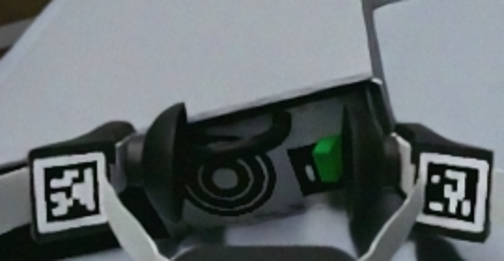

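Request:
execute_actions(
  actions=[
    {"r1":{"base":{"rotate_rad":-0.011},"joints":{"arm_m":0.293},"pace":"slow"}},
  ],
  cameras=["r1_wrist_camera"],
)

Request:
zoom_image(
  camera="r1_wrist_camera",
  region=[150, 190, 420, 330],
)

Scene clock: 106.77 s.
r1.base_odometry: x=-0.272 y=+0.860 heading=+2.475 (m, m, rad; r1's odometry frame)
r1.turned_by_wheels: -0.011 (rad since the last result)
r1.turned_by_imu: -0.011 (rad since the last result)
r1.base_tilt: forward=+0.0 right=-0.4 (deg)
r1.lidar_m: 0.41 0.41 1.77 1.74 1.95 1.60 1.55 1.65 2.33 2.40 0.56 0.43
r1.base_status: done
r1.joint_positions: lift_m=+0.710 arm_m=+0.294 wrist_yaw_rad=+0.163 wrist_pitch_rad=+0.305 wrist_roll_rad=+0.350 gripper_m=-0.037
r1.joint_status: all done
r1.motor_effort: lift_m=+16(15) arm_m=-5(16) wrist_yaw_rad=+5(32) wrist_pitch_rad=-13(20) wrist_roll_rad=+1(2) gripper_m=-28(29) wheel_0=+5(11) wheel_1=+3(1) wheel_2=-7(14) (%)
r1.hand_pose: x=+0.7505 y=-0.0416 z=+0.8016 quat_wxyz=(+0.972, +0.159, +0.163, +0.053) (m; r1's base frame)
r1.wrist_depth_mm: - - - - - - - / - - - - - - 508 / - - - 452 480 394 345 / - - 342 283 340 293 263 / - 389 239 227 259 233 215 / - 170 196 227 183 185 181 / 263 239 226 - 182 165 -
r2.base_odometry: x=+0.286 y=-1.220 heading=-2.412 (m, m, rad; r2's odometry frame)
r2.turned_by_wheels: +0.000 (rad since the last result)
r2.turned_by_imu: +0.000 (rad since the last result)
r2.base_tilt: forward=+0.1 right=-0.2 (deg)
r2.lidar_m: 0.42 0.45 0.62 2.78 2.94 1.08 1.02 2.70 1.98 1.95 0.90 0.44
r2.base_status: not commanded
r2.joint_positions: lift_m=+1.110 arm_m=+0.002 wrist_yaw_rad=+0.000 wrist_pitch_rad=+1.570 wrist_roll_rad=+0.000 gripper_m=+0.115
r2.joint_status: not commanded
r2.motor_effort: lift_m=+23(23) arm_m=-1(0) wrist_yaw_rad=-1(2) wrist_pitch_rad=+0(1) wrist_roll_rad=-2(3) gripper_m=-2(0) wheel_0=-2(2) wheel_1=+2(2) wheel_2=+0(0) (%)
r2.hand_pose: x=+0.1728 y=-0.0874 z=+0.9995 quat_wxyz=(+0.707, +0.000, +0.707, +0.000) (m; r2's base frame)
r2.wrist_depth_mm: 976 946 931 931 904 904 878 / 1255 1229 1229 1229 1255 1255 1255 / 1229 1229 1229 1255 1255 1281 1255 / 1205 1229 1205 1229 1255 1255 1229 / 1229 1229 1025 1025 1255 1229 1229 / 1229 1205 219 1025 216 1229 1229 / 1229 1205 1205 124 1229 1229 1229
pictures: r1_wrist_camera
camera_calibration (this result's frames):
r1_wrist_camera: T_world_to_cam=[[0.0202387, -0.949053, -0.314466, 0.189392], [-0.371584, 0.28486, -0.883618, 1.04493], [0.928179, 0.134734, -0.346888, -0.184522], [0, 0, 0, 1]] pos_world=[0.555717, -0.0930557, 0.918872]
Images, in order (width x height): r1_wrist_camera 616x392.

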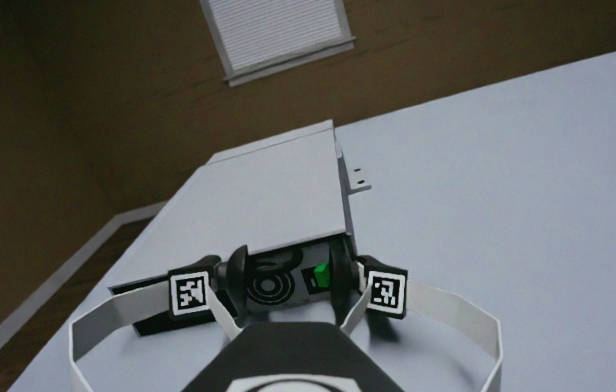

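Region (150, 190, 420, 330) of r1_wrist_camera's 616x392 image, scaled by 1.867; it fills the top 261 rows of this view, and the rest is white.

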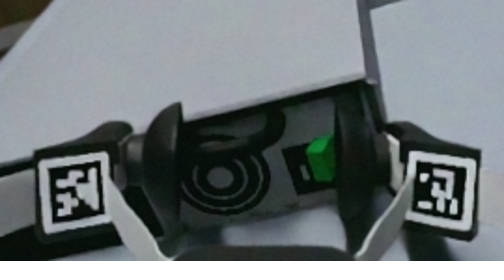

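Pull quickly this time.

Request:
execute_actions(
  actions=[
    {"r1":{"joints":{"arm_m":0.27},"pace":"max"}},
  ],
  cameras=["r1_wrist_camera"],
)

Scene clock: 107.43 s.
r1.base_odometry: x=-0.272 y=+0.861 heading=+2.475 (m, m, rad; r1's odometry frame)
r1.turned_by_wheels: +0.000 (rad since the last result)
r1.turned_by_imu: +0.000 (rad since the last result)
r1.base_tilt: forward=+0.0 right=-0.4 (deg)
r1.lidar_m: 0.41 0.44 1.75 1.70 1.95 1.64 1.57 1.66 2.31 2.39 0.60 0.40
r1.base_status: not commanded
r1.joint_positions: lift_m=+0.710 arm_m=+0.272 wrist_yaw_rad=+0.165 wrist_pitch_rad=+0.302 wrist_roll_rad=+0.350 gripper_m=-0.037
r1.joint_status: all done
r1.motor_effort: lift_m=+18(17) arm_m=-9(11) wrist_yaw_rad=-1(12) wrist_pitch_rad=-7(14) wrist_roll_rad=-1(1) gripper_m=-20(31) wheel_0=+1(5) wheel_1=+0(3) wheel_2=-1(7) (%)
r1.hand_pose: x=+0.7285 y=-0.0410 z=+0.8021 quat_wxyz=(+0.972, +0.159, +0.162, +0.054) (m; r1's base frame)
r1.wrist_depth_mm: - - - - - - - / - - - - - - 512 / - - - 462 480 399 345 / - - 347 287 343 296 267 / - 413 260 236 262 235 216 / - 287 179 200 174 191 182 / 266 231 227 - 181 161 -
r2.base_odometry: x=+0.286 y=-1.220 heading=-2.412 (m, m, rad; r2's odometry frame)
r2.turned_by_wheels: +0.000 (rad since the last result)
r2.turned_by_imu: +0.000 (rad since the last result)
r2.base_tilt: forward=+0.1 right=-0.2 (deg)
r2.lidar_m: 0.43 0.45 0.64 2.77 2.93 1.05 1.05 2.69 2.02 1.92 0.91 0.46
r2.base_status: not commanded
r2.joint_positions: lift_m=+1.110 arm_m=+0.002 wrist_yaw_rad=+0.000 wrist_pitch_rad=+1.570 wrist_roll_rad=+0.000 gripper_m=+0.115
r2.joint_status: not commanded
r2.motor_effort: lift_m=+23(23) arm_m=+0(1) wrist_yaw_rad=-1(1) wrist_pitch_rad=+0(1) wrist_roll_rad=-1(3) gripper_m=-1(1) wheel_0=-2(2) wheel_1=+2(2) wheel_2=+0(0) (%)
r2.hand_pose: x=+0.1728 y=-0.0874 z=+0.9995 quat_wxyz=(+0.707, +0.000, +0.707, +0.000) (m; r2's base frame)
r2.wrist_depth_mm: 960 946 946 917 904 904 904 / 1229 1229 1229 1255 1229 1229 1229 / 1229 1229 1229 1229 1255 1281 1255 / 1229 1205 1229 1229 1255 1229 1281 / 1205 1229 1025 1025 1255 1229 1255 / 1205 1205 220 1008 216 1229 1229 / 1229 1205 1205 124 1229 1229 1255
pictures: r1_wrist_camera
camera_calibration (this result's frames):
r1_wrist_camera: T_world_to_cam=[[0.0228645, -0.948776, -0.31512, 0.189213], [-0.370122, 0.284772, -0.884259, 1.03643], [0.928702, 0.136851, -0.344652, -0.166095], [0, 0, 0, 1]] pos_world=[0.533533, -0.0928945, 0.918852]
Images, in order (width x height): r1_wrist_camera 616x392.

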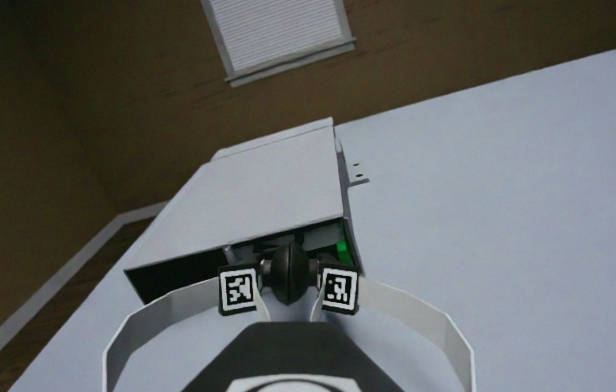

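Request:
execute_actions(
  actions=[
    {"r1":{"base":{"strafe_m":0.043},"joints":{"arm_m":0.258,"wrist_yaw_rad":0.03,"wrist_roll_rad":0.12,"gripper_m":0.048,"lift_m":0.71}}},
  ],
  cameras=["r1_wrist_camera"],
)

Request:
zoom_image(
  camera="r1_wrist_camera",
  region=[180, 190, 420, 330],
)

Scene clock: 111.17 s.
r1.base_odometry: x=-0.299 y=+0.827 heading=+2.475 (m, m, rad; r1's odometry frame)
r1.turned_by_wheels: +0.000 (rad since the last result)
r1.turned_by_imu: +0.000 (rad since the last result)
r1.base_tilt: forward=+0.0 right=-0.3 (deg)
r1.lidar_m: 0.41 0.40 1.73 1.67 1.93 1.64 1.57 1.65 2.30 2.43 0.56 0.42
r1.base_status: done
r1.joint_positions: lift_m=+0.710 arm_m=+0.260 wrist_yaw_rad=+0.030 wrist_pitch_rad=+0.302 wrist_roll_rad=+0.120 gripper_m=+0.048
r1.joint_status: all done
r1.motor_effort: lift_m=+23(23) arm_m=-9(12) wrist_yaw_rad=-2(6) wrist_pitch_rad=-6(7) wrist_roll_rad=-3(3) gripper_m=-5(20) wheel_0=+1(7) wheel_1=-1(5) wheel_2=-1(3) (%)
r1.hand_pose: x=+0.7084 y=-0.0791 z=+0.8021 quat_wxyz=(+0.987, +0.057, +0.151, +0.006) (m; r1's base frame)
r1.wrist_depth_mm: - - - - - - - / - - - - - - - / - - 661 521 621 574 554 / - 504 310 296 402 382 366 / 1863 309 274 272 293 281 272 / 258 251 213 230 200 224 219 / 211 202 208 - 193 184 186
r2.base_odometry: x=+0.286 y=-1.220 heading=-2.412 (m, m, rad; r2's odometry frame)
r2.turned_by_wheels: +0.000 (rad since the last result)
r2.turned_by_imu: +0.001 (rad since the last result)
r2.base_tilt: forward=+0.1 right=-0.2 (deg)
r2.lidar_m: 0.43 0.45 0.64 2.76 2.93 1.07 1.05 2.67 2.02 1.95 0.89 0.45
r2.base_status: not commanded
r2.joint_positions: lift_m=+1.110 arm_m=+0.002 wrist_yaw_rad=+0.000 wrist_pitch_rad=+1.570 wrist_roll_rad=+0.000 gripper_m=+0.115
r2.joint_status: not commanded
r2.motor_effort: lift_m=+23(23) arm_m=-1(1) wrist_yaw_rad=-1(1) wrist_pitch_rad=-1(1) wrist_roll_rad=-3(2) gripper_m=-3(0) wheel_0=-2(2) wheel_1=+2(2) wheel_2=+0(0) (%)
r2.hand_pose: x=+0.1728 y=-0.0874 z=+0.9995 quat_wxyz=(+0.707, +0.000, +0.707, +0.000) (m; r2's base frame)
r2.wrist_depth_mm: 976 946 931 917 904 904 891 / 1229 1229 1229 1229 1229 1229 1229 / 1229 1229 1229 1255 1255 1229 1255 / 1205 1205 1229 1205 1255 1255 1255 / 1229 1229 1008 1025 1229 1229 1229 / 1205 1229 220 1008 216 1229 1255 / 1205 1229 1229 124 1229 1255 1229
pictures: r1_wrist_camera
camera_calibration (this result's frames):
r1_wrist_camera: T_world_to_cam=[[-0.0369487, -0.994072, -0.102254, 0.0216175], [-0.337583, 0.108725, -0.934996, 1.04365], [0.94057, -0.0000276183, -0.339599, -0.165527], [0, 0, 0, 1]] pos_world=[0.508806, -0.0919862, 0.921806]
Images, in order (width x height): r1_wrist_camera 616x392.

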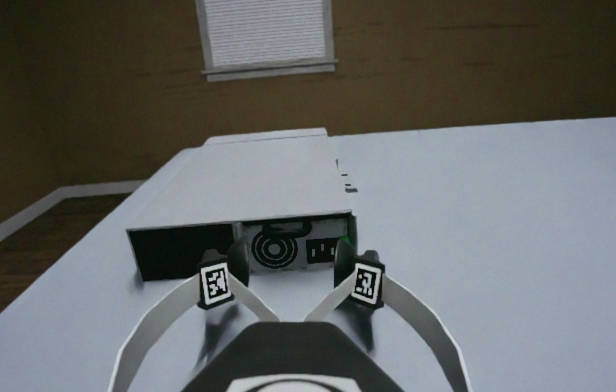

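Region (180, 190, 420, 330) of r1_wrist_camera's 616x392 image, scaled by 2.100; it fills the top 294 rows of this view, and the rest is white.

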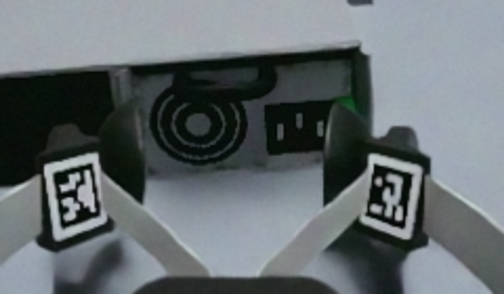

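Request:
execute_actions(
  actions=[],
  cameras=["r1_wrist_camera","r1_head_camera"],
)

Scene clock: 111.97 s.
r1.base_odometry: x=-0.299 y=+0.827 heading=+2.475 (m, m, rad; r1's odometry frame)
r1.turned_by_wheels: +0.000 (rad since the last result)
r1.turned_by_imu: +0.000 (rad since the last result)
r1.base_tilt: forward=-0.1 right=-0.3 (deg)
r1.lidar_m: 0.40 0.44 1.70 1.66 1.96 1.62 1.56 1.64 2.30 2.43 0.59 0.44
r1.base_status: done
r1.joint_positions: lift_m=+0.710 arm_m=+0.260 wrist_yaw_rad=+0.030 wrist_pitch_rad=+0.302 wrist_roll_rad=+0.120 gripper_m=+0.048
r1.joint_status: all done
r1.motor_effort: lift_m=+23(23) arm_m=-9(12) wrist_yaw_rad=-2(6) wrist_pitch_rad=-6(7) wrist_roll_rad=-3(3) gripper_m=-3(20) wheel_0=+1(7) wheel_1=-1(5) wheel_2=-1(3) (%)
r1.hand_pose: x=+0.7084 y=-0.0791 z=+0.8021 quat_wxyz=(+0.987, +0.057, +0.151, +0.006) (m; r1's base frame)
r1.wrist_depth_mm: - - - - - - - / - - - - - - - / - - 668 525 609 580 554 / - 504 310 294 394 382 366 / 1921 310 276 272 291 282 274 / 256 251 213 230 199 224 219 / 210 203 208 - 194 184 187
r2.base_odometry: x=+0.286 y=-1.220 heading=-2.412 (m, m, rad; r2's odometry frame)
r2.turned_by_wheels: +0.000 (rad since the last result)
r2.turned_by_imu: +0.000 (rad since the last result)
r2.base_tilt: forward=+0.1 right=-0.2 (deg)
r2.lidar_m: 0.41 0.48 0.61 2.75 2.93 1.07 1.04 2.68 2.01 1.93 0.88 0.45
r2.base_status: not commanded
r2.joint_positions: lift_m=+1.110 arm_m=+0.002 wrist_yaw_rad=+0.000 wrist_pitch_rad=+1.570 wrist_roll_rad=+0.000 gripper_m=+0.115
r2.joint_status: not commanded
r2.motor_effort: lift_m=+23(23) arm_m=-1(1) wrist_yaw_rad=-1(1) wrist_pitch_rad=-1(1) wrist_roll_rad=-1(2) gripper_m=-2(0) wheel_0=-2(2) wheel_1=+1(2) wheel_2=+0(0) (%)
r2.hand_pose: x=+0.1728 y=-0.0874 z=+0.9995 quat_wxyz=(+0.707, +0.000, +0.707, +0.000) (m; r2's base frame)
r2.wrist_depth_mm: 960 946 931 917 904 904 904 / 1229 1229 1229 1255 1229 1255 1255 / 1229 1229 1229 1255 1229 1255 1255 / 1205 1229 1229 1255 1255 1229 1255 / 1229 1205 1025 1025 1229 1229 1255 / 1229 1205 219 1025 216 1229 1255 / 1229 1205 1229 124 1255 1229 1229
pictures: r1_head_camera, r1_wrist_camera
camera_calibration (this result's frames):
r1_wrist_camera: T_world_to_cam=[[-0.0369488, -0.994072, -0.102254, 0.0216175], [-0.337583, 0.108725, -0.934996, 1.04365], [0.94057, -0.0000276957, -0.339599, -0.165527], [0, 0, 0, 1]] pos_world=[0.508806, -0.0919862, 0.921806]
Images, in order (width x height): r1_head_camera 420x560, r1_wrist_camera 616x392.

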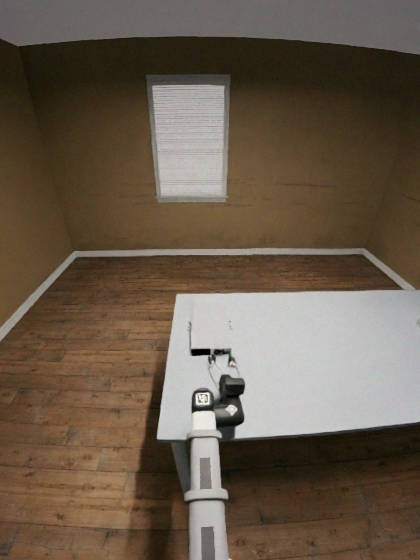

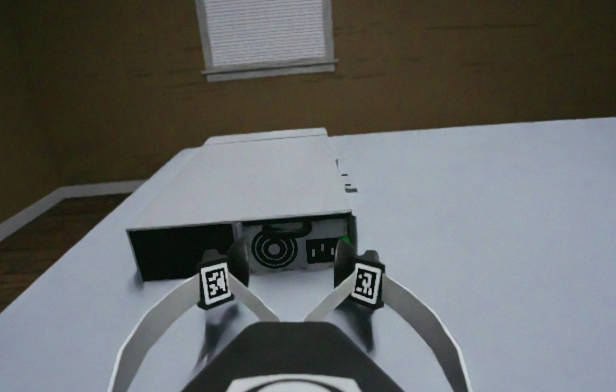

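Request:
execute_actions(
  actions=[
    {"r1":{"joints":{"gripper_m":0.040,"arm_m":0.272},"pace":"slow"}},
  ],
  cameras=["r1_wrist_camera"],
)

Request:
zoom_image(
  camera="r1_wrist_camera",
  region=[180, 190, 420, 330],
)

Scene clock: 113.27 s.
r1.base_odometry: x=-0.299 y=+0.827 heading=+2.475 (m, m, rad; r1's odometry frame)
r1.turned_by_wheels: +0.000 (rad since the last result)
r1.turned_by_imu: +0.000 (rad since the last result)
r1.base_tilt: forward=-0.1 right=-0.3 (deg)
r1.lidar_m: 0.41 0.44 1.72 1.68 1.93 1.62 1.56 1.65 2.32 2.43 0.59 0.44
r1.base_status: not commanded
r1.joint_positions: lift_m=+0.710 arm_m=+0.270 wrist_yaw_rad=+0.030 wrist_pitch_rad=+0.302 wrist_roll_rad=+0.120 gripper_m=+0.040
r1.joint_status: all done
r1.motor_effort: lift_m=+23(23) arm_m=+9(11) wrist_yaw_rad=-3(2) wrist_pitch_rad=-6(7) wrist_roll_rad=-2(2) gripper_m=-3(5) wheel_0=+1(1) wheel_1=-1(1) wheel_2=-1(1) (%)
r1.hand_pose: x=+0.7192 y=-0.0791 z=+0.8021 quat_wxyz=(+0.987, +0.057, +0.151, +0.006) (m; r1's base frame)
r1.wrist_depth_mm: - - - - - - - / - - - - - - - / - - 668 525 615 585 549 / - 504 310 294 399 379 364 / 1863 301 256 255 289 283 274 / 257 251 197 230 196 224 218 / 210 202 208 - 195 185 186
r2.base_odometry: x=+0.286 y=-1.220 heading=-2.412 (m, m, rad; r2's odometry frame)
r2.turned_by_wheels: +0.000 (rad since the last result)
r2.turned_by_imu: +0.000 (rad since the last result)
r2.base_tilt: forward=+0.1 right=-0.2 (deg)
r2.lidar_m: 0.41 0.44 0.67 2.76 2.93 1.09 1.05 2.70 1.98 1.95 0.91 0.45
r2.base_status: not commanded
r2.joint_positions: lift_m=+1.110 arm_m=+0.002 wrist_yaw_rad=+0.000 wrist_pitch_rad=+1.570 wrist_roll_rad=+0.000 gripper_m=+0.115
r2.joint_status: not commanded
r2.motor_effort: lift_m=+23(23) arm_m=-1(1) wrist_yaw_rad=-1(1) wrist_pitch_rad=-1(1) wrist_roll_rad=-2(2) gripper_m=+0(1) wheel_0=-2(2) wheel_1=+2(2) wheel_2=+0(0) (%)
r2.hand_pose: x=+0.1728 y=-0.0874 z=+0.9995 quat_wxyz=(+0.707, +0.000, +0.707, +0.000) (m; r2's base frame)
r2.wrist_depth_mm: 976 946 931 917 904 891 891 / 1255 1229 1255 1229 1255 1255 1229 / 1229 1229 1229 1229 1255 1255 1255 / 1205 1229 1255 1229 1229 1255 1281 / 1205 1205 1008 1025 1255 1229 1255 / 1229 1205 219 1025 216 1229 1255 / 1205 1229 1229 124 1205 1255 1229
pictures: r1_wrist_camera
camera_calibration (this result's frames):
r1_wrist_camera: T_world_to_cam=[[-0.0369656, -0.994071, -0.102254, 0.0220253], [-0.337581, 0.108731, -0.934996, 1.04731], [0.94057, -0.0000436366, -0.339599, -0.175723], [0, 0, 0, 1]] pos_world=[0.519646, -0.0919875, 0.921806]
Images, in order (width x height): r1_wrist_camera 616x392.

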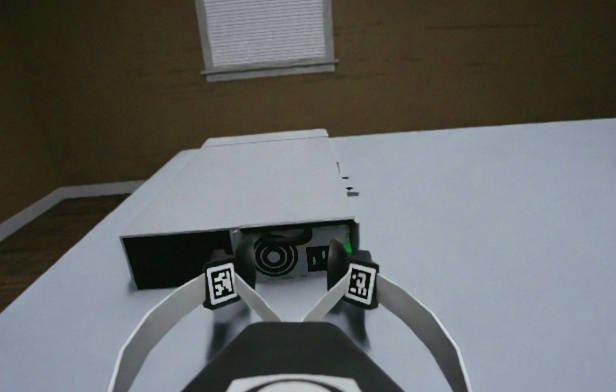

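Region (180, 190, 420, 330) of r1_wrist_camera's 616x392 image, scaled by 2.100; it fills the top 294 rows of this view, and the rest is white.

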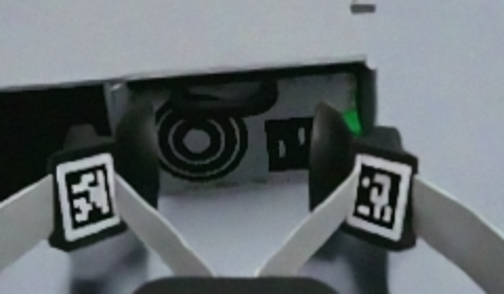

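Request:
execute_actions(
  actions=[
    {"r1":{"joints":{"arm_m":0.25}}},
  ],
  cameras=[],
)

Request:
execute_actions(
  actions=[
    {"r1":{"base":{"strafe_m":0.027},"joints":{"gripper_m":0.06,"wrist_yaw_rad":-0.1,"wrist_roll_rad":0.3,"arm_m":0.262},"pace":"slow"}},
  ],
  cameras=["r1_wrist_camera"],
)

Request:
zoom_image(
  camera="r1_wrist_camera",
  region=[160, 180, 440, 340],
)

Scene clock: 115.40 s.
r1.base_odometry: x=-0.299 y=+0.827 heading=+2.475 (m, m, rad; r1's odometry frame)
r1.turned_by_wheels: +0.000 (rad since the last result)
r1.turned_by_imu: +0.000 (rad since the last result)
r1.base_tilt: forward=+0.0 right=-0.4 (deg)
r1.lidar_m: 0.40 0.45 1.69 1.66 1.94 1.62 1.55 1.64 2.30 2.43 0.59 0.41
r1.base_status: not commanded
r1.joint_positions: lift_m=+0.710 arm_m=+0.252 wrist_yaw_rad=+0.030 wrist_pitch_rad=+0.302 wrist_roll_rad=+0.120 gripper_m=+0.040
r1.joint_status: all done
r1.motor_effort: lift_m=+22(22) arm_m=-9(11) wrist_yaw_rad=-2(2) wrist_pitch_rad=-8(6) wrist_roll_rad=-3(2) gripper_m=-4(4) wheel_0=+1(1) wheel_1=-1(1) wheel_2=-1(1) (%)
r1.hand_pose: x=+0.7004 y=-0.0791 z=+0.8021 quat_wxyz=(+0.987, +0.057, +0.151, +0.006) (m; r1's base frame)
r1.wrist_depth_mm: - - - - - - - / - - - - - - - / - - 668 517 615 580 549 / - 504 310 294 399 382 368 / 1921 310 287 276 294 283 273 / 258 251 197 230 195 224 218 / 209 202 210 - 194 184 187
r2.base_odometry: x=+0.286 y=-1.220 heading=-2.412 (m, m, rad; r2's odometry frame)
r2.turned_by_wheels: +0.000 (rad since the last result)
r2.turned_by_imu: +0.001 (rad since the last result)
r2.base_tilt: forward=+0.1 right=-0.2 (deg)
r2.lidar_m: 0.41 0.46 0.64 2.78 2.94 1.06 1.04 2.68 2.00 1.95 0.89 0.46
r2.base_status: not commanded
r2.joint_positions: lift_m=+1.110 arm_m=+0.002 wrist_yaw_rad=+0.000 wrist_pitch_rad=+1.570 wrist_roll_rad=+0.000 gripper_m=+0.115
r2.joint_status: not commanded
r2.motor_effort: lift_m=+23(23) arm_m=+0(0) wrist_yaw_rad=-1(1) wrist_pitch_rad=-1(0) wrist_roll_rad=-3(1) gripper_m=-1(0) wheel_0=-2(2) wheel_1=+2(2) wheel_2=+0(0) (%)
r2.hand_pose: x=+0.1728 y=-0.0874 z=+0.9995 quat_wxyz=(+0.707, +0.000, +0.707, +0.000) (m; r2's base frame)
r2.wrist_depth_mm: 960 946 931 917 904 891 891 / 1229 1255 1229 1229 1229 1229 1229 / 1229 1229 1229 1255 1229 1255 1229 / 1205 1229 1205 1255 1229 1205 1255 / 1229 1205 1008 1008 1255 1229 1255 / 1229 1229 219 1008 215 1229 1229 / 1205 1205 1229 124 1229 1229 1255
pictures: none
No camera images: the call's "cameras" was empty. Leave "cameras" out to get every camera's image.

Scene clock: 116.67 s.
r1.base_odometry: x=-0.316 y=+0.806 heading=+2.474 (m, m, rad; r1's odometry frame)
r1.turned_by_wheels: +0.000 (rad since the last result)
r1.turned_by_imu: +0.000 (rad since the last result)
r1.base_tilt: forward=-0.1 right=-0.3 (deg)
r1.lidar_m: 0.40 0.45 1.67 1.65 1.87 1.62 1.54 1.65 2.27 2.46 0.59 0.44
r1.base_status: done
r1.joint_positions: lift_m=+0.710 arm_m=+0.260 wrist_yaw_rad=-0.100 wrist_pitch_rad=+0.302 wrist_roll_rad=+0.300 gripper_m=+0.060
r1.joint_status: all done
r1.motor_effort: lift_m=+22(23) arm_m=+9(11) wrist_yaw_rad=-3(4) wrist_pitch_rad=-7(8) wrist_roll_rad=+2(2) gripper_m=-2(3) wheel_0=-1(3) wheel_1=+0(5) wheel_2=-1(1) (%)
r1.hand_pose: x=+0.6967 y=-0.1144 z=+0.8021 quat_wxyz=(+0.975, +0.155, +0.141, -0.071) (m; r1's base frame)
r1.wrist_depth_mm: - - - - - - - / - - - - - 691 569 / - - - 615 508 430 382 / - 640 338 330 351 312 285 / - 317 273 283 262 245 229 / 332 278 198 229 198 200 187 / 252 226 223 - 184 167 -
r2.base_odometry: x=+0.286 y=-1.220 heading=-2.412 (m, m, rad; r2's odometry frame)
r2.turned_by_wheels: +0.000 (rad since the last result)
r2.turned_by_imu: +0.000 (rad since the last result)
r2.base_tilt: forward=+0.1 right=-0.2 (deg)
r2.lidar_m: 0.41 0.43 0.64 2.78 2.92 1.07 1.05 2.65 2.00 1.95 0.93 0.47
r2.base_status: not commanded
r2.joint_positions: lift_m=+1.110 arm_m=+0.002 wrist_yaw_rad=+0.000 wrist_pitch_rad=+1.570 wrist_roll_rad=+0.000 gripper_m=+0.115
r2.joint_status: not commanded
r2.motor_effort: lift_m=+23(23) arm_m=+0(1) wrist_yaw_rad=-2(1) wrist_pitch_rad=-1(0) wrist_roll_rad=-3(1) gripper_m=-1(1) wheel_0=-2(2) wheel_1=+1(2) wheel_2=+0(0) (%)
r2.hand_pose: x=+0.1728 y=-0.0874 z=+0.9995 quat_wxyz=(+0.707, +0.000, +0.707, +0.000) (m; r2's base frame)
r2.wrist_depth_mm: 976 946 931 917 917 904 891 / 1229 1229 1229 1255 1255 1255 1229 / 1229 1229 1255 1255 1229 1255 1281 / 1205 1229 1229 1255 1229 1255 1255 / 1205 1229 1008 1025 1205 1255 1229 / 1205 1229 219 1008 215 1229 1255 / 1205 1229 1229 124 1229 1229 1255
pictures: r1_wrist_camera
camera_calibration (this result's frames):
r1_wrist_camera: T_world_to_cam=[[-0.21357, -0.939032, -0.269455, 0.249525], [-0.292242, 0.324598, -0.899572, 1.00823], [0.932192, -0.113375, -0.343749, -0.158291], [0, 0, 0, 1]] pos_world=[0.495494, -0.110903, 0.919795]
Images, in order (width x height): r1_wrist_camera 616x392.

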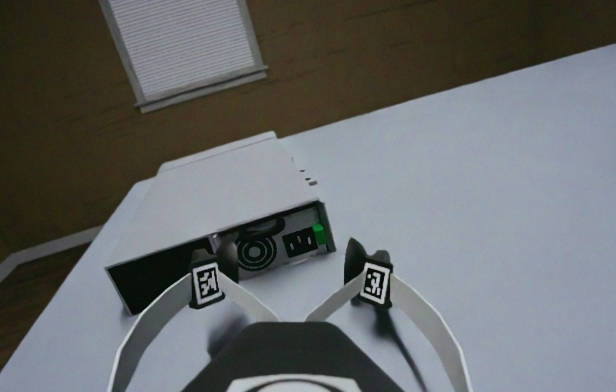

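Region (160, 180, 440, 340) of r1_wrist_camera's 616x392 image, scaled by 1.800; it fills the top 288 rows of this view, and the rest is white.

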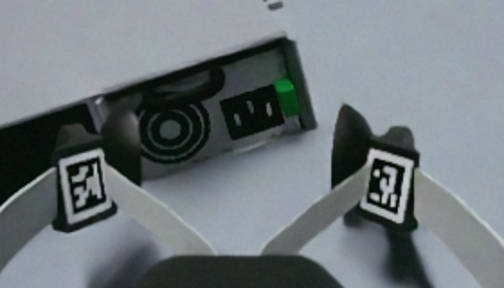

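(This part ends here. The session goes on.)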